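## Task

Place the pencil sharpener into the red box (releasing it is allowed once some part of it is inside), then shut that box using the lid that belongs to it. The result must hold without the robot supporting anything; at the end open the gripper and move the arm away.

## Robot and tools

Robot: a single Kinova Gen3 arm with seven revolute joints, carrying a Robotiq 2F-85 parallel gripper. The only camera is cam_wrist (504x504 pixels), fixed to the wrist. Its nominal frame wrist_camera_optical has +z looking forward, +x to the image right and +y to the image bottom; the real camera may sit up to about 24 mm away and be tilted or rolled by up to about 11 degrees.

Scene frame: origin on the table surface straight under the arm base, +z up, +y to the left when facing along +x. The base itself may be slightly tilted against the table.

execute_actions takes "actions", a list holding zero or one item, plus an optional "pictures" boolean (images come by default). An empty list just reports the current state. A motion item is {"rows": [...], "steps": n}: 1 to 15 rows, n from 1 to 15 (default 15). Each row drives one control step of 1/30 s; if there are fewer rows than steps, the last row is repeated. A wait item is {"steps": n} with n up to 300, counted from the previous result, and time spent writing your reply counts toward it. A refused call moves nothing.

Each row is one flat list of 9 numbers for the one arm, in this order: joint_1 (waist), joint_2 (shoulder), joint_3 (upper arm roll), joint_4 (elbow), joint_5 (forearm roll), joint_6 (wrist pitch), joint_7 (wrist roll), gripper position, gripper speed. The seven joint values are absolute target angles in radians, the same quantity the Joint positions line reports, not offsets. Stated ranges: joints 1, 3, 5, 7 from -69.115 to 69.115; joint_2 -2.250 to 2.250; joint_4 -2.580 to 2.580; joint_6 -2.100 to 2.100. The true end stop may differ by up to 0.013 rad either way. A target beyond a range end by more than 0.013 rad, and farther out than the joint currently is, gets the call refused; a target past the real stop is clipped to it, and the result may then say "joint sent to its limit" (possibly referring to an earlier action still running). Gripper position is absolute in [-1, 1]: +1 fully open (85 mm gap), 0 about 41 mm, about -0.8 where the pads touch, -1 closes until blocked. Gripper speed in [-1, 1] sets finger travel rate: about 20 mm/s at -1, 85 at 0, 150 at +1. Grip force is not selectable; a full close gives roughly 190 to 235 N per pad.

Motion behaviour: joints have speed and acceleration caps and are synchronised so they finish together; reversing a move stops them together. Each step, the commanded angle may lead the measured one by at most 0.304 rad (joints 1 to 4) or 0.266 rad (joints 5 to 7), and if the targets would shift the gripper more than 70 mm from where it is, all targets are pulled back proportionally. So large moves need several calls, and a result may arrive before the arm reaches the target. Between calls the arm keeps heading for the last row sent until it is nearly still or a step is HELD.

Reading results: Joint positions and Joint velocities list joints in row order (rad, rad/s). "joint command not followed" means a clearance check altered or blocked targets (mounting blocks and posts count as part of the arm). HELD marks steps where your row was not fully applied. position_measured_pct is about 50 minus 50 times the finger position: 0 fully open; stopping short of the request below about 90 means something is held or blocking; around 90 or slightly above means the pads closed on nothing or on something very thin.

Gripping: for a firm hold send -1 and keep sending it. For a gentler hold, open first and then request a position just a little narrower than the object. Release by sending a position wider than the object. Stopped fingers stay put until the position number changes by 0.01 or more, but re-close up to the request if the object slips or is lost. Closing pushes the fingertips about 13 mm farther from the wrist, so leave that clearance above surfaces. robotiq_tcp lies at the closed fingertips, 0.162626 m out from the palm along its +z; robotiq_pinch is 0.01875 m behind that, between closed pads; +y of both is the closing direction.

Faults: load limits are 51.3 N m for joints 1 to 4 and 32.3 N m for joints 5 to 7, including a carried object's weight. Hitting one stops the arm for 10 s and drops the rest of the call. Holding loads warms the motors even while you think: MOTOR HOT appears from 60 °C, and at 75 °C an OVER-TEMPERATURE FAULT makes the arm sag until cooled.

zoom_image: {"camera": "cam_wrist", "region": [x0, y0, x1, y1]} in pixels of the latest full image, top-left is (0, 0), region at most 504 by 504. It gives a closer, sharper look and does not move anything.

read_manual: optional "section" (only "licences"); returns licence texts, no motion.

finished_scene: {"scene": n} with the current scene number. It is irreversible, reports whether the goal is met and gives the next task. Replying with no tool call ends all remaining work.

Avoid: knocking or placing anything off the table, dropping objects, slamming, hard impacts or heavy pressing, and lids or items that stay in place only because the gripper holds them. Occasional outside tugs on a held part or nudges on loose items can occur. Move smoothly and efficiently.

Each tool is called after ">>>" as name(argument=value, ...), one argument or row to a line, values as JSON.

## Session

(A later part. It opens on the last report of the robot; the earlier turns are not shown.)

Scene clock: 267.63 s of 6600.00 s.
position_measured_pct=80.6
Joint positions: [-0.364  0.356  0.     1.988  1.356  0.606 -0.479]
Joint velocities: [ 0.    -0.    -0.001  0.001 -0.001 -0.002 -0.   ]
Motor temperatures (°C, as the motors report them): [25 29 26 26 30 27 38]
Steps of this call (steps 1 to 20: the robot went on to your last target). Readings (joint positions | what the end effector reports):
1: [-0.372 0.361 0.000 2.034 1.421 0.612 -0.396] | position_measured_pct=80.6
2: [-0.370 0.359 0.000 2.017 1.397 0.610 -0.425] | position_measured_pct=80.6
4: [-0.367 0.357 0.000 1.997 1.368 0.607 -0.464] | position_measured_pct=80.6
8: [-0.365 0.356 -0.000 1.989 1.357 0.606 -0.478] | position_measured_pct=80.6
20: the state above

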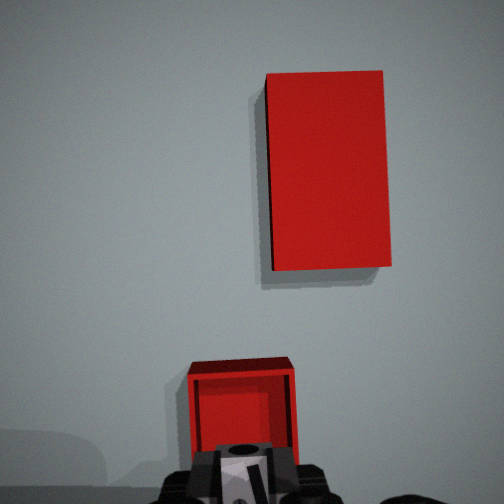

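>>> execute_actions(
  actions=[
    {"rows": [[-0.3507,0.377,0,1.9807,1.3824,0.5938,-0.5,-0.72,-0.3],[-0.3507,0.377,0,1.9807,1.3824,0.5938,-0.5,-0.72,-0.3],[-0.3507,0.377,0,1.9807,1.3824,0.5938,-0.5,-0.72,-0.3],[-0.3507,0.377,0,1.9807,1.3824,0.5938,-0.5,-0.72,-0.3],[-0.337,0.398,0,1.973,1.4093,0.582,-0.5205,-0.72,-0.3]], "steps": 15},
  ],
)

>>> zoom_image(
  camera="cam_wrist",
  region=[160, 340, 328, 504],
)

Scene clock: 283.03 s of 6600.00 s.
position_measured_pct=80.6
Joint positions: [-0.338  0.397  0.     1.973  1.409  0.582 -0.52 ]
Joint velocities: [ 0.007  0.01  -0.    -0.001  0.006 -0.003 -0.005]
Motor temperatures (°C, as the motors report them): [25 29 26 26 30 27 38]
Steps of this call (steps 1 to 15: the robot went on to your last target; steps 16 to 90: nothing new was sent; then 11.90 s passed at rest; steps 91 to 105: all 15 steps of this action). Readings (joint positions | what the end effector reports):
91: [-0.363 0.357 -0.000 1.988 1.356 0.605 -0.480] | position_measured_pct=80.6
92: [-0.360 0.363 -0.001 1.986 1.362 0.603 -0.484] | position_measured_pct=80.6
94: [-0.355 0.371 0.000 1.983 1.374 0.598 -0.493] | position_measured_pct=80.6
98: [-0.342 0.390 0.000 1.976 1.399 0.587 -0.512] | position_measured_pct=80.6
105: the state above

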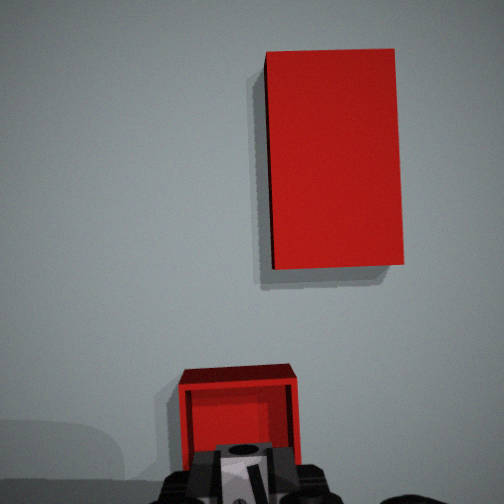

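Region (160, 340, 328, 504) of cam_wrist's 504x504 image, scaled by 3.000; it fills the top 492 rows of this view, and the rest is white.

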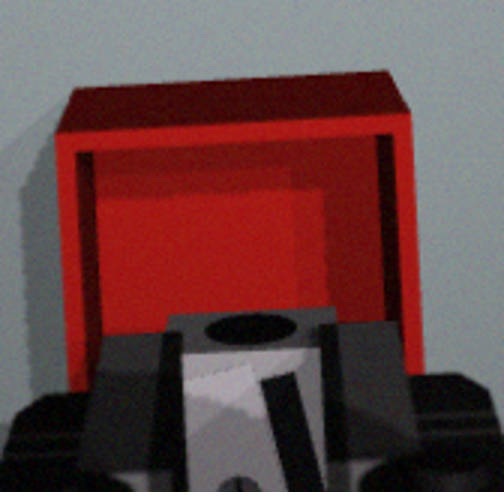

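>>> execute_actions(
  actions=[
    {"rows": [[-0.3384,0.3958,0,1.9738,1.4065,0.5832,-0.5183,-0.72,0],[-0.3384,0.3958,0,1.9738,1.4065,0.5832,-0.5183,-0.72,0],[-0.3384,0.3958,0,1.9738,1.4065,0.5832,-0.5183,-0.72,0],[-0.3384,0.3958,0,1.9738,1.4065,0.5832,-0.5183,-0.72,0],[-0.3384,0.3958,0,1.9738,1.4065,0.5832,-0.5183,-0.72,0],[-0.3384,0.3958,0,1.9738,1.4065,0.5832,-0.5183,-0.4,0]], "steps": 15},
  ],
)

Scene clock: 288.90 s of 6600.00 s.
position_measured_pct=69.8
Joint positions: [-0.338  0.396 -0.     1.974  1.407  0.583 -0.518]
Joint velocities: [ 0.     0.001 -0.     0.    -0.001 -0.    -0.001]
Motor temperatures (°C, as the motors report them): [25 29 26 26 30 27 38]
Steps of this call (steps 1 to 15: the robot went on to your last target; steps 16 to 90: nothing new was sent; then 2.37 s passed at rest; steps 91 to 105: all 15 steps of this action). Readings (joint positions | what the end effector reports):
91: [-0.337 0.398 0.000 1.973 1.409 0.582 -0.520] | position_measured_pct=80.6
92: [-0.338 0.397 0.000 1.973 1.408 0.582 -0.520] | position_measured_pct=80.6
94: [-0.338 0.396 -0.000 1.974 1.407 0.583 -0.519] | position_measured_pct=80.6
98: [-0.338 0.396 -0.000 1.974 1.407 0.583 -0.518] | position_measured_pct=78.2
105: the state above

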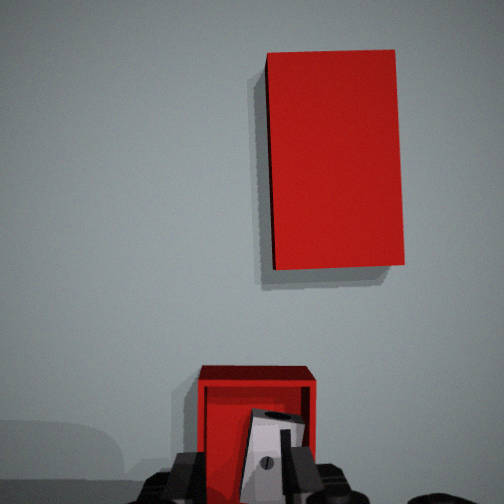

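>>> execute_actions(
  actions=[
    {"rows": [[-0.3644,0.3559,0,1.9884,1.3555,0.6056,-0.4793,-0.4,0],[-0.3644,0.3559,0,1.9884,1.3555,0.6056,-0.4793,-0.4,0],[-0.3644,0.3559,0,1.9884,1.3555,0.6056,-0.4793,-0.4,0],[-0.3644,0.3559,0,1.9884,1.3555,0.6056,-0.4793,0.2,0.3]], "steps": 15},
  ],
  pictures=false,
)

>>> execute_actions(
  actions=[
    {"steps": 6},
  ],
)

>>> zoom_image(
  camera="cam_wrist",
  region=[170, 340, 338, 504],
)

Scene clock: 294.40 s of 6600.00 s.
position_measured_pct=40.9
Joint positions: [-0.364  0.356 -0.     1.988  1.356  0.606 -0.479]
Joint velocities: [-0.003 -0.003 -0.001 -0.    -0.003  0.001 -0.   ]
Motor temperatures (°C, as the motors report them): [25 29 26 26 30 27 38]
Steps of this call (steps 1 to 15: the robot went on to your last target; steps 16 to 90: nothing new was sent; then 2.00 s passed at rest; steps 91 to 105: all 15 steps of this action). Readings (joint positions | what the end effector reports):
91: [-0.340 0.394 0.000 1.974 1.405 0.584 -0.518] | position_measured_pct=69.8
92: [-0.344 0.388 0.001 1.977 1.399 0.587 -0.513] | position_measured_pct=69.8
94: [-0.355 0.370 0.000 1.982 1.377 0.596 -0.496] | position_measured_pct=69.8
98: [-0.362 0.360 -0.000 1.987 1.358 0.604 -0.481] | position_measured_pct=61.1
105: the state above

Scene clock: 294.60 s of 6600.00 s.
position_measured_pct=40.1
Joint positions: [-0.364  0.356 -0.     1.988  1.356  0.606 -0.479]
Joint velocities: [-0.001 -0.001  0.001  0.003  0.     0.001  0.002]
Motor temperatures (°C, as the motors report them): [25 29 26 26 30 27 38]
Steps of this call (steps 1 to 6: the robot went on to your last target). Readings (joint positions | what the end effector reports):
1: [-0.364 0.356 -0.000 1.988 1.356 0.606 -0.479] | position_measured_pct=40.5
2: [-0.364 0.356 -0.000 1.988 1.356 0.606 -0.479] | position_measured_pct=40.1
4: [-0.364 0.356 -0.000 1.988 1.356 0.606 -0.479] | position_measured_pct=40.1
6: the state above

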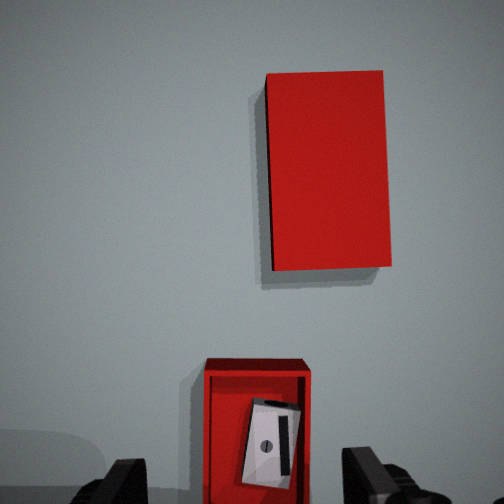

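Region (170, 340, 338, 504) of cam_wrist's 504x504 image, scaled by 3.000; it fills the top 492 rows of this view, and the rest is white.

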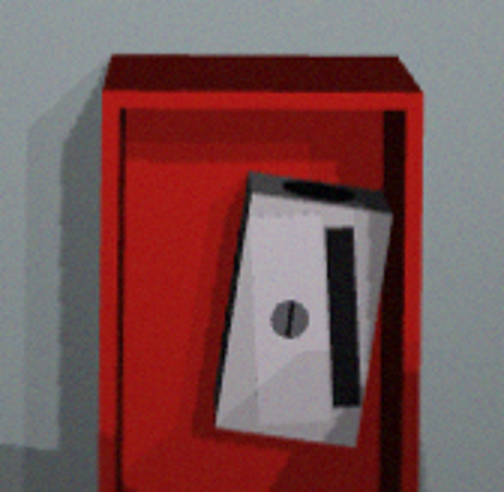

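>>> execute_actions(
  actions=[
    {"rows": [[-0.4586,0.412,0,2.04,1.437,0.651,-0.673,0.2,0],[-0.4586,0.412,0,2.04,1.437,0.651,-0.673,0.2,0],[-0.4586,0.412,0,2.04,1.437,0.651,-0.673,0.2,0],[-0.4586,0.412,0,2.04,1.437,0.651,-0.673,0.2,0],[-0.4586,0.412,0,2.04,1.437,0.651,-0.673,0.2,0],[-0.5527,0.4768,0,2.0883,1.5188,0.6963,-0.8669,0.2,0]], "steps": 15},
  ],
  pictures=false,
)

>>> execute_actions(
  actions=[
    {"rows": [[-0.4988,0.5462,0,2.0597,1.6153,0.6681,-0.9319,0.2,0],[-0.4988,0.5462,0,2.0597,1.6153,0.6681,-0.9319,0.2,0],[-0.4988,0.5462,0,2.0597,1.6153,0.6681,-0.9319,0.2,0],[-0.4988,0.5462,0,2.0597,1.6153,0.6681,-0.9319,0.2,0],[-0.4988,0.5462,0,2.0597,1.6153,0.6681,-0.9319,0.2,0],[-0.4988,0.5462,0,2.0597,1.6153,0.6681,-0.9319,0.2,0],[-0.4854,0.5635,0,2.0525,1.6394,0.6611,-0.9481,0.2,0]], "steps": 15},
  ],
)

Scene clock: 310.57 s of 6600.00 s.
position_measured_pct=40.1
Joint positions: [-0.545  0.472 -0.001  2.087  1.516  0.694 -0.861]
Joint velocities: [-0.055  0.034  0.014  0.024  0.041  0.032 -0.098]
Motor temperatures (°C, as the motors report them): [25 30 26 26 30 27 38]
Steps of this call (steps 1 to 15: the robot went on to your last target; steps 16 to 90: nothing new was sent; then 12.47 s passed at rest; steps 91 to 105: all 15 steps of this action). Readings (joint positions | what the end effector reports):
91: [-0.366 0.357 0.000 1.989 1.356 0.606 -0.481] | position_measured_pct=40.1
92: [-0.373 0.360 0.001 1.991 1.361 0.609 -0.490] | position_measured_pct=40.1
94: [-0.401 0.377 0.002 2.005 1.382 0.621 -0.541] | position_measured_pct=40.1
98: [-0.472 0.422 0.000 2.044 1.445 0.656 -0.689] | position_measured_pct=40.1
105: the state above

Scene clock: 311.07 s of 6600.00 s.
position_measured_pct=40.1
Joint positions: [-0.487  0.561  0.     2.053  1.638  0.661 -0.947]
Joint velocities: [ 0.014  0.019  0.002 -0.007  0.013 -0.004 -0.008]
Motor temperatures (°C, as the motors report them): [25 30 26 26 30 27 38]
Steps of this call (steps 1 to 15: all 15 steps of this action). Readings (joint positions | what the end effector reports):
1: [-0.545 0.475 -0.001 2.087 1.518 0.695 -0.864] | position_measured_pct=40.1
2: [-0.541 0.483 -0.001 2.085 1.526 0.693 -0.871] | position_measured_pct=40.1
4: [-0.522 0.511 -0.001 2.075 1.561 0.684 -0.895] | position_measured_pct=40.1
8: [-0.499 0.544 0.000 2.060 1.614 0.668 -0.931] | position_measured_pct=40.1
15: the state above

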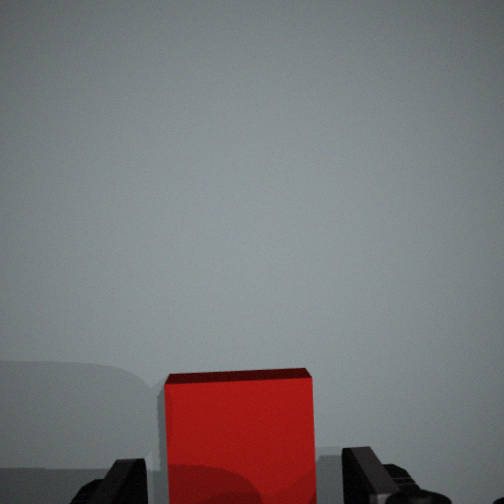

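>>> execute_actions(
  actions=[
    {"rows": [[-0.4854,0.5635,0,2.0525,1.6394,0.6611,-0.9481,-0.3,-0.4]], "steps": 15},
  ],
  pictures=false,
)

>>> execute_actions(
  actions=[
    {"rows": [[-0.4854,0.5635,0,2.0525,1.6394,0.6611,-0.9481,-0.3,-0.4],[-0.4854,0.5635,0,2.0525,1.6394,0.6611,-0.9481,-0.3,-0.4],[-0.4854,0.5635,0,2.0525,1.6394,0.6611,-0.9481,-0.3,-0.4],[-0.5527,0.4768,0,2.0883,1.5188,0.6963,-0.8669,-0.3,-0.4]], "steps": 15},
  ],
  pictures=false,
)

>>> execute_actions(
  actions=[
    {"rows": [[-0.4604,0.4134,0,2.037,1.434,0.6526,-0.70,-0.3,-0.4],[-0.4604,0.4134,0,2.037,1.434,0.6526,-0.70,-0.3,-0.4],[-0.4604,0.4134,0,2.037,1.434,0.6526,-0.70,-0.3,-0.4],[-0.4604,0.4134,0,2.037,1.434,0.6526,-0.70,-0.3,-0.4],[-0.4604,0.4134,0,2.037,1.434,0.6526,-0.70,-0.3,-0.4],[-0.368,0.3587,0,1.9824,1.3493,0.6088,-0.535,-0.3,-0.4]], "steps": 15},
  ],
  pictures=false,
)

>>> execute_actions(
  actions=[
    {"steps": 15},
  ],
)

>>> zoom_image(
  camera="cam_wrist",
  region=[156, 340, 324, 504],
)

Scene clock: 318.53 s of 6600.00 s.
position_measured_pct=58.7
Joint positions: [-0.486  0.562 -0.     2.054  1.639  0.662 -0.948]
Joint velocities: [-0.    -0.002  0.003  0.001 -0.    -0.002  0.   ]
Motor temperatures (°C, as the motors report them): [25 30 26 26 30 27 38]
Steps of this call (steps 1 to 15: the robot went on to your last target; steps 16 to 90: nothing new was sent; then 3.97 s passed at rest; steps 91 to 105: all 15 steps of this action). Readings (joint positions | what the end effector reports):
91: [-0.485 0.563 -0.000 2.052 1.639 0.661 -0.948] | position_measured_pct=40.1
92: [-0.485 0.563 -0.000 2.052 1.639 0.661 -0.948] | position_measured_pct=40.5
94: [-0.485 0.563 -0.000 2.052 1.639 0.661 -0.948] | position_measured_pct=43.3
98: [-0.485 0.563 0.000 2.052 1.639 0.661 -0.948] | position_measured_pct=51.2
105: the state above

Scene clock: 319.03 s of 6600.00 s.
position_measured_pct=58.7
Joint positions: [-0.55   0.48  -0.     2.088  1.52   0.696 -0.868]
Joint velocities: [-0.023 -0.029  0.001  0.006 -0.013  0.004  0.01 ]
Motor temperatures (°C, as the motors report them): [25 30 26 26 30 27 38]
Steps of this call (steps 1 to 15: all 15 steps of this action). Readings (joint positions | what the end effector reports):
1: [-0.486 0.562 -0.000 2.054 1.639 0.662 -0.948] | position_measured_pct=58.7
2: [-0.486 0.562 -0.000 2.054 1.639 0.662 -0.948] | position_measured_pct=58.7
4: [-0.487 0.560 -0.000 2.054 1.638 0.662 -0.947] | position_measured_pct=58.7
8: [-0.527 0.510 0.000 2.073 1.572 0.681 -0.903] | position_measured_pct=58.7
15: the state above

Scene clock: 319.53 s of 6600.00 s.
position_measured_pct=58.7
Joint positions: [-0.375  0.363  0.001  1.984  1.352  0.61  -0.539]
Joint velocities: [ 0.056 -0.031 -0.017 -0.023 -0.04  -0.029  0.066]
Motor temperatures (°C, as the motors report them): [25 30 26 26 30 27 38]
Steps of this call (steps 1 to 15: all 15 steps of this action). Readings (joint positions | what the end effector reports):
1: [-0.549 0.478 -0.000 2.087 1.519 0.695 -0.866] | position_measured_pct=58.7
2: [-0.542 0.473 -0.002 2.085 1.513 0.692 -0.857] | position_measured_pct=58.7
4: [-0.513 0.452 -0.003 2.070 1.488 0.679 -0.809] | position_measured_pct=58.7
8: [-0.444 0.406 -0.001 2.029 1.423 0.646 -0.678] | position_measured_pct=58.7
15: the state above

Scene clock: 320.03 s of 6600.00 s.
position_measured_pct=58.7
Joint positions: [-0.368  0.359  0.     1.982  1.349  0.609 -0.535]
Joint velocities: [ 0.001  0.    -0.    -0.001  0.     0.001  0.001]
Motor temperatures (°C, as the motors report them): [25 30 26 26 30 27 38]
Steps of this call (steps 1 to 15: the robot went on to your last target). Readings (joint positions | what the end effector reports):
1: [-0.374 0.362 0.001 1.983 1.351 0.610 -0.538] | position_measured_pct=58.7
2: [-0.372 0.361 0.000 1.983 1.350 0.609 -0.537] | position_measured_pct=58.7
4: [-0.370 0.360 0.000 1.983 1.350 0.609 -0.536] | position_measured_pct=58.7
8: [-0.369 0.359 0.000 1.982 1.349 0.609 -0.535] | position_measured_pct=58.7
15: the state above
The arm was judged still, so your last target was given up. Only a new action makes it travel on or press farther. Fingers that are still opening or closing keep moving.

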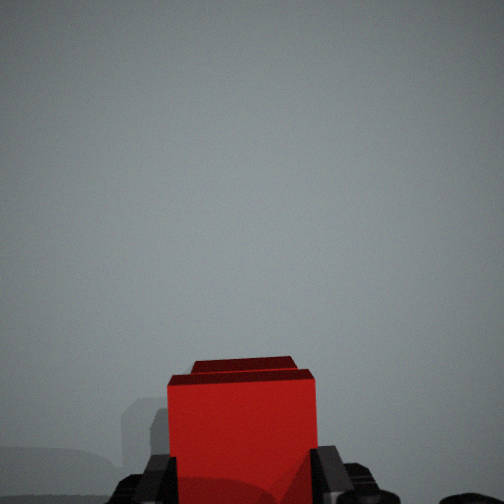

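Region (156, 340, 324, 504) of cam_wrist's 504x504 image, scaled by 3.000; it fills the top 492 rows of this view, and the rest is white.

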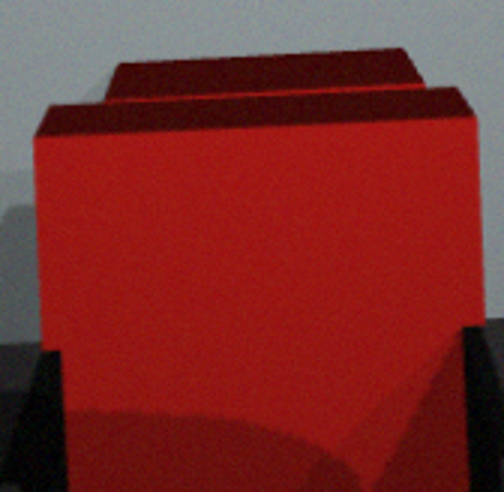

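>>> execute_actions(
  actions=[
    {"rows": [[-0.3486,0.3903,0,1.9721,1.3903,0.5917,-0.5629,-0.3,-0.4]], "steps": 15},
  ],
)

>>> zoom_image(
  camera="cam_wrist",
  region=[156, 340, 324, 420],
)

Scene clock: 328.13 s of 6600.00 s.
position_measured_pct=58.7
Joint positions: [-0.349  0.39   0.     1.972  1.39   0.592 -0.563]
Joint velocities: [ 0.002  0.002  0.     0.     0.002  0.    -0.001]
Motor temperatures (°C, as the motors report them): [25 30 26 26 30 27 38]
Steps of this call (steps 1 to 90: nothing new was sent; then 4.60 s passed at rest; steps 91 to 105: all 15 steps of this action). Readings (joint positions | what the end effector reports):
91: [-0.367 0.360 -0.000 1.982 1.350 0.608 -0.536] | position_measured_pct=58.7
92: [-0.363 0.366 -0.001 1.980 1.356 0.606 -0.540] | position_measured_pct=58.7
94: [-0.355 0.380 0.000 1.976 1.375 0.598 -0.552] | position_measured_pct=58.7
98: [-0.350 0.387 0.000 1.973 1.388 0.593 -0.561] | position_measured_pct=58.7
105: the state above

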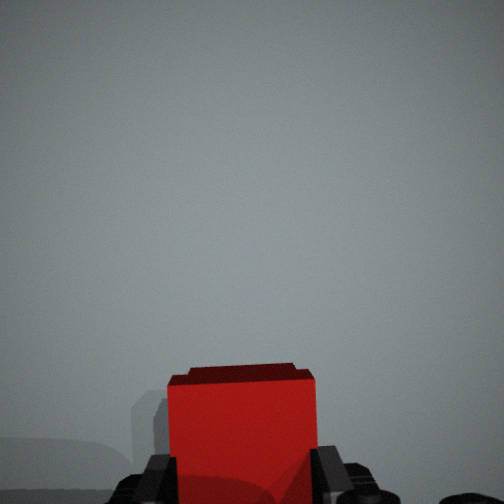

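Region (156, 340, 324, 420) of cam_wrist's 504x504 image, scaled by 3.000; it fills the top 240 rows of this view, and the rest is white.

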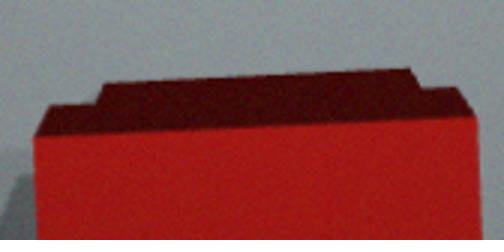

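>>> execute_actions(
  actions=[
    {"rows": [[-0.3472,0.3925,0,1.9713,1.3931,0.5905,-0.5651,-0.3,-0.4],[-0.3457,0.3947,0,1.9705,1.396,0.5892,-0.5672,-0.3,-0.4],[-0.3443,0.397,0,1.9697,1.3988,0.588,-0.5694,-0.3,-0.4],[-0.3428,0.3992,0,1.9689,1.4016,0.5867,-0.5716,-0.3,-0.4],[-0.3414,0.4014,0,1.968,1.4045,0.5855,-0.5738,-0.3,-0.4],[-0.34,0.4036,0,1.9672,1.4073,0.5843,-0.5759,-0.3,-0.4],[-0.3385,0.4058,0,1.9664,1.4101,0.583,-0.5781,-0.3,-0.4]], "steps": 15},
  ],
)

Scene clock: 332.40 s of 6600.00 s.
position_measured_pct=58.7
Joint positions: [-0.343  0.401 -0.004  1.964  1.411  0.581 -0.578]
Joint velocities: [ 0.     0.002 -0.    -0.002  0.004 -0.002 -0.004]
Motor temperatures (°C, as the motors report them): [25 30 26 26 30 27 38]
Steps of this call (steps 1 to 15: the robot went on to your last target; steps 16 to 90: nothing new was sent; then 0.77 s passed at rest; steps 91 to 105: all 15 steps of this action). Readings (joint positions | what the end effector reports):
91: [-0.348 0.391 -0.000 1.972 1.391 0.592 -0.563] | position_measured_pct=58.7
92: [-0.348 0.392 -0.000 1.972 1.392 0.591 -0.564] | position_measured_pct=58.7
94: [-0.346 0.394 -0.000 1.971 1.395 0.590 -0.566] | position_measured_pct=58.7
98: [-0.344 0.398 -0.004 1.967 1.405 0.584 -0.574] | position_measured_pct=58.7
105: the state above

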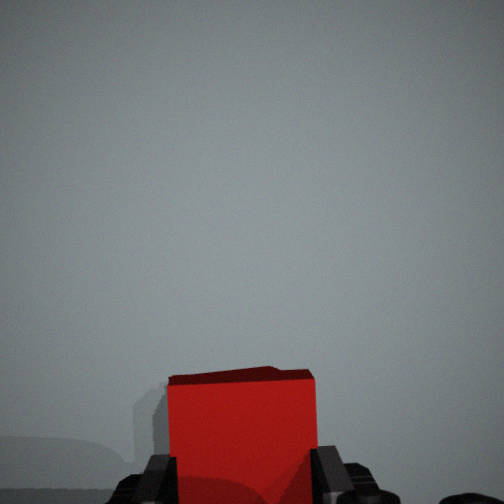

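>>> execute_actions(
  actions=[
    {"rows": [[-0.3486,0.3903,0,1.9721,1.3903,0.5917,-0.5629,-0.3,-0.4],[-0.3486,0.3903,0,1.9721,1.3903,0.5917,-0.5629,-0.3,-0.4],[-0.3486,0.3903,0,1.9721,1.3903,0.5917,-0.5629,-0.3,-0.4],[-0.3486,0.3903,0,1.9721,1.3903,0.5917,-0.5629,-0.3,-0.4],[-0.3688,0.3592,0,1.9834,1.3507,0.6091,-0.5325,-0.3,-0.4]], "steps": 15},
  ],
)

Scene clock: 336.00 s of 6600.00 s.
position_measured_pct=58.7
Joint positions: [-0.368  0.36  -0.     1.983  1.351  0.609 -0.533]
Joint velocities: [-0.008 -0.012 -0.002  0.004 -0.008  0.004  0.006]
Motor temperatures (°C, as the motors report them): [25 30 26 26 30 27 38]
Steps of this call (steps 1 to 15: the robot went on to your last target; steps 16 to 90: nothing new was sent; then 0.10 s passed at rest; steps 91 to 105: all 15 steps of this action). Readings (joint positions | what the end effector reports):
91: [-0.344 0.400 -0.004 1.965 1.410 0.581 -0.578] | position_measured_pct=58.7
92: [-0.346 0.396 -0.003 1.967 1.405 0.584 -0.574] | position_measured_pct=58.7
94: [-0.348 0.392 -0.001 1.970 1.396 0.589 -0.568] | position_measured_pct=58.7
98: [-0.362 0.370 0.000 1.979 1.367 0.602 -0.545] | position_measured_pct=58.7
105: the state above

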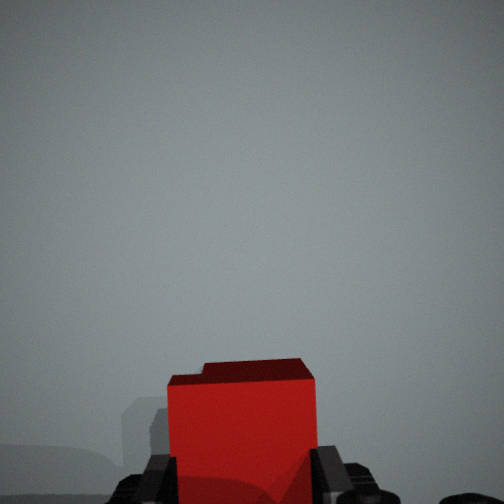

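>>> execute_actions(
  actions=[
    {"rows": [[-0.3107,0.3717,0,1.8998,1.2727,0.5856,-0.3917,-0.3,-0.4]], "steps": 15},
  ],
  pictures=false,
)

>>> execute_actions(
  actions=[
    {"steps": 8},
  ],
)

>>> zoom_image(
  camera="cam_wrist",
  region=[156, 240, 324, 408],
)

Scene clock: 347.47 s of 6600.00 s.
position_measured_pct=58.7
Joint positions: [-0.312  0.371  0.     1.9    1.273  0.586 -0.392]
Joint velocities: [ 0.008  0.003 -0.    -0.004 -0.004  0.     0.003]
Motor temperatures (°C, as the motors report them): [25 30 26 26 30 27 38]
Steps of this call (steps 1 to 15: the robot went on to your last target; steps 16 to 90: nothing new was sent; then 7.97 s passed at rest; steps 91 to 105: all 15 steps of this action). Readings (joint positions | what the end effector reports):
91: [-0.368 0.359 -0.000 1.982 1.350 0.609 -0.531] | position_measured_pct=58.7
92: [-0.363 0.361 -0.001 1.977 1.345 0.607 -0.523] | position_measured_pct=58.7
94: [-0.342 0.366 -0.001 1.951 1.321 0.600 -0.479] | position_measured_pct=58.7
98: [-0.317 0.370 0.001 1.907 1.279 0.588 -0.402] | position_measured_pct=58.7
105: the state above

Scene clock: 347.73 s of 6600.00 s.
position_measured_pct=58.7
Joint positions: [-0.311  0.372  0.     1.9    1.273  0.586 -0.392]
Joint velocities: [ 0.001 -0.    -0.001  0.002 -0.001  0.     0.002]
Motor temperatures (°C, as the motors report them): [25 30 26 26 30 27 38]
Steps of this call (steps 1 to 8: the robot went on to your last target). Readings (joint positions | what the end effector reports):
1: [-0.311 0.371 0.000 1.900 1.273 0.586 -0.392] | position_measured_pct=58.7
2: [-0.311 0.372 0.000 1.900 1.273 0.586 -0.392] | position_measured_pct=58.7
4: [-0.311 0.372 0.000 1.900 1.273 0.586 -0.392] | position_measured_pct=58.7
8: the state above

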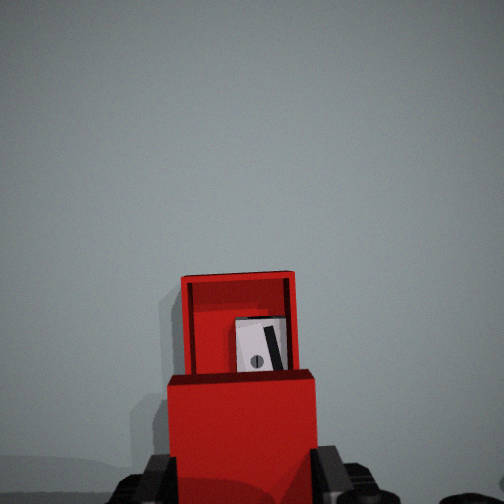

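Region (156, 240, 324, 408) of cam_wrist's 504x504 image, scaled by 3.000.

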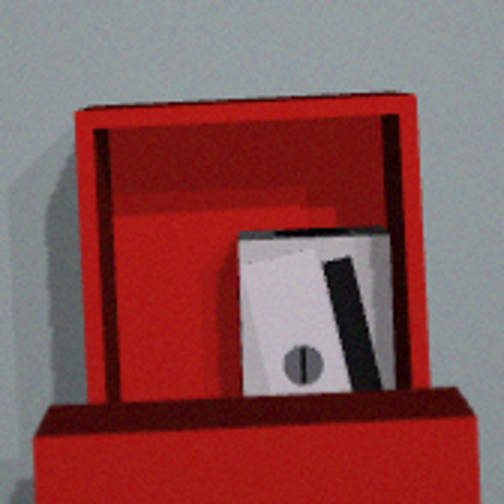

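>>> execute_actions(
  actions=[
    {"rows": [[-0.3495,0.3867,0,1.9562,1.36,0.5959,-0.5285,-0.3,-0.4]], "steps": 15},
  ],
  pictures=false,
)

>>> execute_actions(
  actions=[
    {"steps": 8},
  ],
)

>>> zoom_image(
  camera="cam_wrist",
  region=[156, 330, 324, 410],
)

Scene clock: 366.53 s of 6600.00 s.
position_measured_pct=58.7
Joint positions: [-0.349  0.387 -0.     1.956  1.36   0.596 -0.528]
Joint velocities: [-0.006  0.001 -0.     0.004  0.004  0.    -0.003]
Motor temperatures (°C, as the motors report them): [25 30 26 26 30 27 38]
Steps of this call (steps 1 to 15: the robot went on to your last target; steps 16 to 90: nothing new was sent; then 15.30 s passed at rest; steps 91 to 105: all 15 steps of this action). Readings (joint positions | what the end effector reports):
91: [-0.312 0.372 0.000 1.900 1.274 0.586 -0.393] | position_measured_pct=58.7
92: [-0.316 0.373 0.001 1.904 1.280 0.587 -0.403] | position_measured_pct=58.7
94: [-0.331 0.378 0.001 1.924 1.311 0.590 -0.450] | position_measured_pct=58.7
98: [-0.346 0.386 -0.001 1.952 1.354 0.595 -0.520] | position_measured_pct=58.7
105: the state above

Scene clock: 366.80 s of 6600.00 s.
position_measured_pct=58.7
Joint positions: [-0.349  0.387 -0.     1.956  1.36   0.596 -0.528]
Joint velocities: [-0.001 -0.     0.001  0.001  0.001  0.    -0.001]
Motor temperatures (°C, as the motors report them): [25 30 26 26 30 27 38]
Steps of this call (steps 1 to 8: the robot went on to your last target). Readings (joint positions | what the end effector reports):
1: [-0.349 0.387 -0.000 1.956 1.360 0.596 -0.528] | position_measured_pct=58.7
2: [-0.349 0.387 -0.000 1.956 1.360 0.596 -0.528] | position_measured_pct=58.7
4: [-0.349 0.387 -0.000 1.956 1.360 0.596 -0.528] | position_measured_pct=58.7
8: the state above

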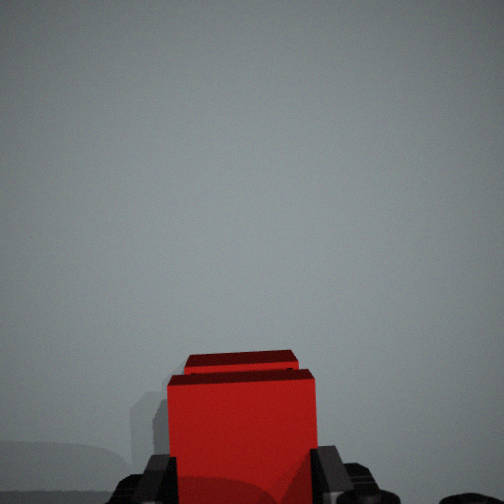

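Region (156, 330, 324, 410) of cam_wrist's 504x504 image, scaled by 3.000; it fills the top 240 rows of this view, and the rest is white.

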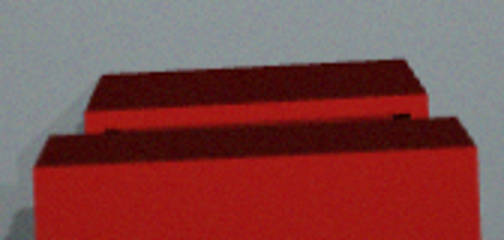

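>>> zoom_image(
  camera="cam_wrist",
  region=[160, 345, 210, 395],
)

>>> zoom_image(
  camera="cam_wrist",
  region=[275, 340, 325, 390],
)

Region (160, 345, 210, 395) of cam_wrist's 504x504 image, scaled by 10.080.

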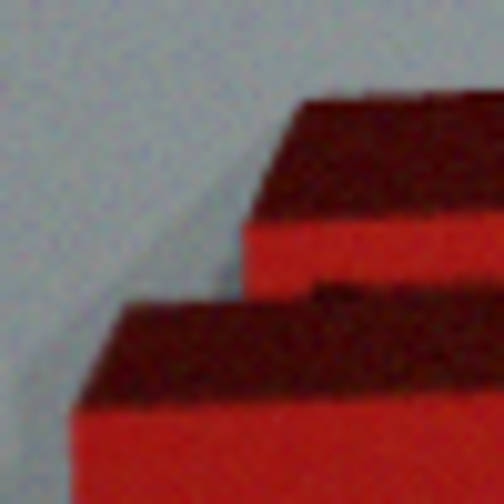

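Region (275, 340, 325, 390) of cam_wrist's 504x504 image, scaled by 10.080.

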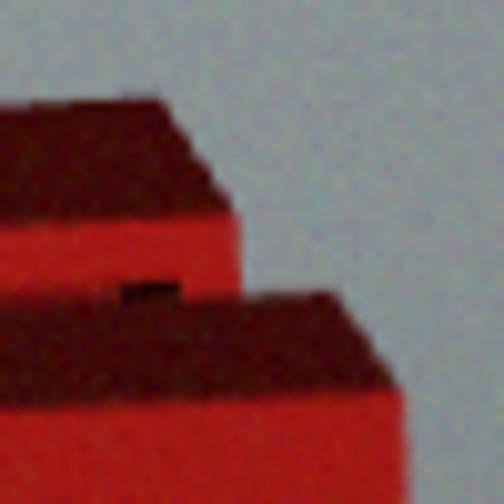

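>>> execute_actions(
  actions=[
    {"rows": [[-0.3573,0.39,0,1.9645,1.3738,0.5985,-0.5434,-0.3,-0.4]], "steps": 15},
  ],
  pictures=false,
)

>>> execute_actions(
  actions=[
    {"rows": [[-0.3566,0.3911,0,1.9641,1.3753,0.5979,-0.5445,-0.3,-0.4],[-0.3558,0.3922,0,1.9637,1.3767,0.5973,-0.5457,-0.3,-0.4],[-0.3551,0.3933,0,1.9633,1.3782,0.5967,-0.5468,-0.3,-0.4],[-0.3544,0.3944,0,1.9629,1.3797,0.5961,-0.5479,-0.3,-0.4],[-0.3536,0.3955,0,1.9625,1.3811,0.5954,-0.549,-0.3,-0.4],[-0.3529,0.3966,0,1.9621,1.3826,0.5948,-0.5502,-0.3,-0.4],[-0.3522,0.3977,0,1.9617,1.3841,0.5942,-0.5513,-0.3,-0.4],[-0.3515,0.3988,0,1.9613,1.3855,0.5936,-0.5524,-0.3,-0.4],[-0.3507,0.3999,0,1.9609,1.387,0.593,-0.5535,-0.3,-0.4],[-0.35,0.401,0,1.9605,1.3885,0.5924,-0.5547,-0.3,-0.4]], "steps": 15},
  ],
  pictures=false,
)

>>> execute_actions(
  actions=[
    {"steps": 6},
  ],
)

Scene clock: 385.97 s of 6600.00 s.
position_measured_pct=58.7
Joint positions: [-0.357  0.39  -0.     1.964  1.374  0.598 -0.543]
Joint velocities: [-0.001 -0.001 -0.     0.     0.001  0.    -0.001]
Motor temperatures (°C, as the motors report them): [25 30 26 26 30 27 38]
Steps of this call (steps 1 to 15: the robot went on to your last target; steps 16 to 90: nothing new was sent; then 15.67 s passed at rest; steps 91 to 105: all 15 steps of this action). Readings (joint positions | what the end effector reports):
91: [-0.351 0.387 0.000 1.957 1.361 0.596 -0.529] | position_measured_pct=58.7
92: [-0.353 0.388 0.000 1.959 1.364 0.597 -0.533] | position_measured_pct=58.7
94: [-0.355 0.389 -0.000 1.962 1.370 0.598 -0.539] | position_measured_pct=58.7
98: [-0.357 0.390 -0.000 1.964 1.373 0.598 -0.543] | position_measured_pct=58.7
105: the state above

Scene clock: 386.47 s of 6600.00 s.
position_measured_pct=58.7
Joint positions: [-0.35   0.4    0.     1.961  1.388  0.593 -0.554]
Joint velocities: [ 0.004  0.006 -0.001 -0.001  0.007 -0.003 -0.007]
Motor temperatures (°C, as the motors report them): [25 30 26 26 30 27 38]
Steps of this call (steps 1 to 15: all 15 steps of this action). Readings (joint positions | what the end effector reports):
1: [-0.357 0.390 -0.000 1.964 1.374 0.598 -0.543] | position_measured_pct=58.7
2: [-0.357 0.391 -0.000 1.964 1.374 0.598 -0.544] | position_measured_pct=58.7
4: [-0.356 0.392 -0.000 1.964 1.376 0.597 -0.545] | position_measured_pct=58.7
8: [-0.353 0.396 -0.000 1.962 1.382 0.595 -0.549] | position_measured_pct=58.7
15: the state above

Scene clock: 386.67 s of 6600.00 s.
position_measured_pct=58.7
Joint positions: [-0.35   0.401  0.     1.961  1.388  0.592 -0.555]
Joint velocities: [ 0.001  0.    -0.001 -0.001  0.001  0.    -0.   ]
Motor temperatures (°C, as the motors report them): [25 30 26 26 30 27 38]
Steps of this call (steps 1 to 6: the robot went on to your last target). Readings (joint positions | what the end effector reports):
1: [-0.350 0.401 0.000 1.961 1.388 0.593 -0.554] | position_measured_pct=58.7
2: [-0.350 0.401 0.000 1.961 1.388 0.592 -0.555] | position_measured_pct=58.7
4: [-0.350 0.401 0.000 1.961 1.388 0.592 -0.555] | position_measured_pct=58.7
6: the state above

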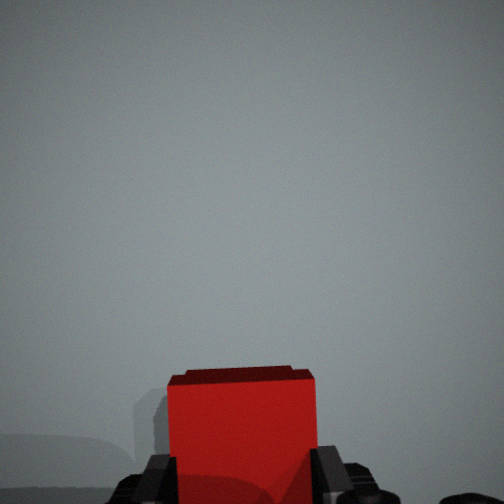

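>>> execute_actions(
  actions=[
    {"rows": [[-0.3493,0.4021,0,1.9601,1.39,0.5918,-0.5558,-0.3,-0.4],[-0.3485,0.4032,0,1.9597,1.3914,0.5912,-0.557,-0.3,-0.4],[-0.3478,0.4043,0,1.9593,1.3929,0.5906,-0.5581,-0.3,-0.4],[-0.3471,0.4054,0,1.9589,1.3944,0.59,-0.5592,-0.3,-0.4],[-0.3463,0.4065,0,1.9585,1.3958,0.5893,-0.5603,-0.3,-0.4],[-0.3456,0.4076,0,1.9581,1.3973,0.5887,-0.5615,-0.3,-0.4]], "steps": 15},
  ],
  pictures=false,
)

Scene clock: 391.93 s of 6600.00 s.
position_measured_pct=58.7
Joint positions: [-0.346  0.407  0.     1.958  1.397  0.589 -0.561]
Joint velocities: [ 0.001  0.    -0.    -0.     0.001  0.    -0.001]
Motor temperatures (°C, as the motors report them): [25 30 26 26 30 27 38]
Steps of this call (steps 1 to 15: the robot went on to your last target; steps 16 to 90: nothing new was sent; then 1.77 s passed at rest; steps 91 to 105: all 15 steps of this action). Readings (joint positions | what the end effector reports):
91: [-0.350 0.401 -0.000 1.960 1.389 0.592 -0.555] | position_measured_pct=58.7
92: [-0.350 0.402 -0.000 1.960 1.389 0.592 -0.555] | position_measured_pct=58.7
94: [-0.349 0.403 -0.000 1.960 1.391 0.591 -0.557] | position_measured_pct=58.7
98: [-0.346 0.406 0.000 1.959 1.396 0.589 -0.560] | position_measured_pct=58.7
105: the state above

Engaged. Continue down ~9.5 mm.

>>> execute_actions(
  actions=[
    {"rows": [[-0.3441,0.4098,0,1.9573,1.4002,0.5875,-0.5638,-0.3,-0.4],[-0.3427,0.412,0,1.9565,1.4032,0.5863,-0.566,-0.3,-0.4],[-0.3412,0.4142,0,1.9557,1.4061,0.585,-0.5683,-0.3,-0.4],[-0.3398,0.4164,0,1.9549,1.409,0.5838,-0.5705,-0.3,-0.4],[-0.3383,0.4186,0,1.9541,1.412,0.5826,-0.5728,-0.3,-0.4],[-0.3368,0.4208,0,1.9533,1.4149,0.5814,-0.575,-0.3,-0.4],[-0.3354,0.423,0,1.9525,1.4178,0.5802,-0.5773,-0.3,-0.4],[-0.3339,0.4252,0,1.9517,1.4207,0.579,-0.5795,-0.3,-0.4],[-0.3325,0.4274,0,1.9509,1.4237,0.5778,-0.5818,-0.3,-0.4],[-0.3317,0.4285,0,1.9505,1.4251,0.5772,-0.5829,-0.3,-0.4]], "steps": 15},
  ],
  pictures=false,
)

>>> execute_actions(
  actions=[
    {"steps": 8},
  ],
)

Scene clock: 396.93 s of 6600.00 s.
position_measured_pct=58.7
Joint positions: [-0.333  0.426 -0.001  1.951  1.424  0.578 -0.582]
Joint velocities: [ 0.003  0.001 -0.002  0.001  0.009 -0.002 -0.009]
Motor temperatures (°C, as the motors report them): [26 30 26 26 30 27 38]
Steps of this call (steps 1 to 15: the robot went on to your last target; steps 16 to 90: nothing new was sent; then 1.50 s passed at rest; steps 91 to 105: all 15 steps of this action). Readings (joint positions | what the end effector reports):
91: [-0.345 0.408 -0.000 1.958 1.398 0.589 -0.562] | position_measured_pct=58.7
92: [-0.345 0.409 -0.000 1.958 1.399 0.588 -0.562] | position_measured_pct=58.7
94: [-0.343 0.412 -0.000 1.957 1.402 0.587 -0.565] | position_measured_pct=58.7
98: [-0.338 0.419 -0.000 1.954 1.412 0.582 -0.573] | position_measured_pct=58.7
105: the state above

Scene clock: 397.20 s of 6600.00 s.
position_measured_pct=58.7
Joint positions: [-0.333  0.426 -0.001  1.952  1.424  0.578 -0.583]
Joint velocities: [-0.     0.001  0.    -0.001 -0.001  0.001 -0.001]
Motor temperatures (°C, as the motors report them): [26 30 26 26 30 27 38]
Steps of this call (steps 1 to 8: the robot went on to your last target). Readings (joint positions | what the end effector reports):
1: [-0.333 0.426 -0.001 1.952 1.424 0.578 -0.582] | position_measured_pct=58.7
2: [-0.333 0.426 -0.001 1.952 1.424 0.578 -0.583] | position_measured_pct=58.7
4: [-0.333 0.426 -0.001 1.952 1.424 0.578 -0.583] | position_measured_pct=58.7
8: the state above

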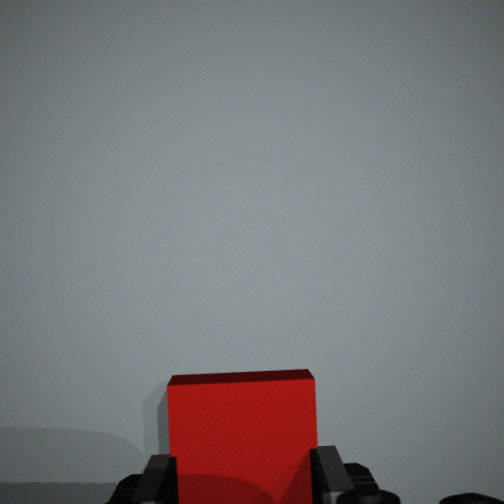

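Seated. Release and retreat.

>>> execute_actions(
  actions=[
    {"rows": [[-0.3332,0.4263,0,1.9513,1.4222,0.5784,-0.5807,-0.3,0],[-0.3332,0.4263,0,1.9513,1.4222,0.5784,-0.5807,-0.3,0],[-0.3332,0.4263,0,1.9513,1.4222,0.5784,-0.5807,0.3,0]], "steps": 12},
  ],
  pictures=false,
)

>>> execute_actions(
  actions=[
    {"rows": [[-0.374,0.363,0,1.975,1.342,0.6137,-0.52,0.3,0],[-0.374,0.363,0,1.975,1.342,0.6137,-0.52,0.3,0],[-0.374,0.363,0,1.975,1.342,0.6137,-0.52,0.3,0],[-0.374,0.363,0,1.975,1.342,0.6137,-0.52,0.3,0],[-0.374,0.363,0,1.975,1.342,0.6137,-0.52,0.3,0],[-0.4776,0.215,0,2.0115,1.1709,0.723,-0.39,0.3,0]], "steps": 15},
  ],
  pictures=false,
)

>>> execute_actions(
  actions=[
    {"steps": 12},
  ],
)

Scene clock: 402.50 s of 6600.00 s.
position_measured_pct=37.7
Joint positions: [-0.333  0.426 -0.     1.951  1.422  0.578 -0.581]
Joint velocities: [-0.     0.002 -0.002 -0.002 -0.001  0.     0.002]
Motor temperatures (°C, as the motors report them): [25 30 26 26 30 27 38]
Steps of this call (steps 1 to 15: the robot went on to your last target; steps 16 to 90: nothing new was sent; then 1.90 s passed at rest; steps 91 to 102: all 12 steps of this action). Readings (joint positions | what the end effector reports):
91: [-0.333 0.426 -0.001 1.952 1.424 0.578 -0.583] | position_measured_pct=58.7
92: [-0.333 0.426 -0.000 1.952 1.424 0.578 -0.582] | position_measured_pct=58.7
94: [-0.333 0.426 -0.000 1.951 1.423 0.578 -0.581] | position_measured_pct=58.7
98: [-0.333 0.426 0.000 1.951 1.422 0.578 -0.581] | position_measured_pct=48.8
102: the state above

Scene clock: 403.00 s of 6600.00 s.
position_measured_pct=34.9
Joint positions: [-0.469  0.226 -0.001  2.009  1.178  0.718 -0.395]
Joint velocities: [-0.075 -0.114  0.002  0.038 -0.167  0.108  0.124]
Motor temperatures (°C, as the motors report them): [26 30 26 26 30 27 38]
Steps of this call (steps 1 to 15: all 15 steps of this action). Readings (joint positions | what the end effector reports):
1: [-0.334 0.425 0.000 1.952 1.421 0.579 -0.580] | position_measured_pct=36.1
2: [-0.339 0.418 0.001 1.954 1.415 0.582 -0.575] | position_measured_pct=35.7
4: [-0.356 0.392 0.001 1.963 1.385 0.595 -0.552] | position_measured_pct=34.9
8: [-0.391 0.340 0.001 1.981 1.319 0.627 -0.503] | position_measured_pct=34.9
15: the state above

Scene clock: 403.40 s of 6600.00 s.
position_measured_pct=34.9
Joint positions: [-0.477  0.215 -0.     2.011  1.171  0.723 -0.39 ]
Joint velocities: [-0.002 -0.003 -0.001  0.001 -0.    -0.001  0.   ]
Motor temperatures (°C, as the motors report them): [26 30 26 26 30 27 38]
Steps of this call (steps 1 to 12: the robot went on to your last target). Readings (joint positions | what the end effector reports):
1: [-0.471 0.223 -0.001 2.010 1.174 0.721 -0.393] | position_measured_pct=34.9
2: [-0.472 0.222 -0.000 2.011 1.173 0.722 -0.391] | position_measured_pct=34.9
4: [-0.475 0.219 -0.000 2.011 1.172 0.723 -0.391] | position_measured_pct=34.9
8: [-0.477 0.216 -0.000 2.011 1.171 0.723 -0.390] | position_measured_pct=34.9
12: the state above

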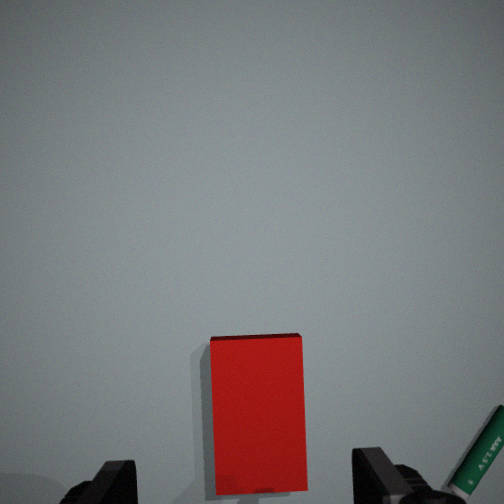

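>>> finished_scene(
  scene=1,
)

The scene is finished: the task was done.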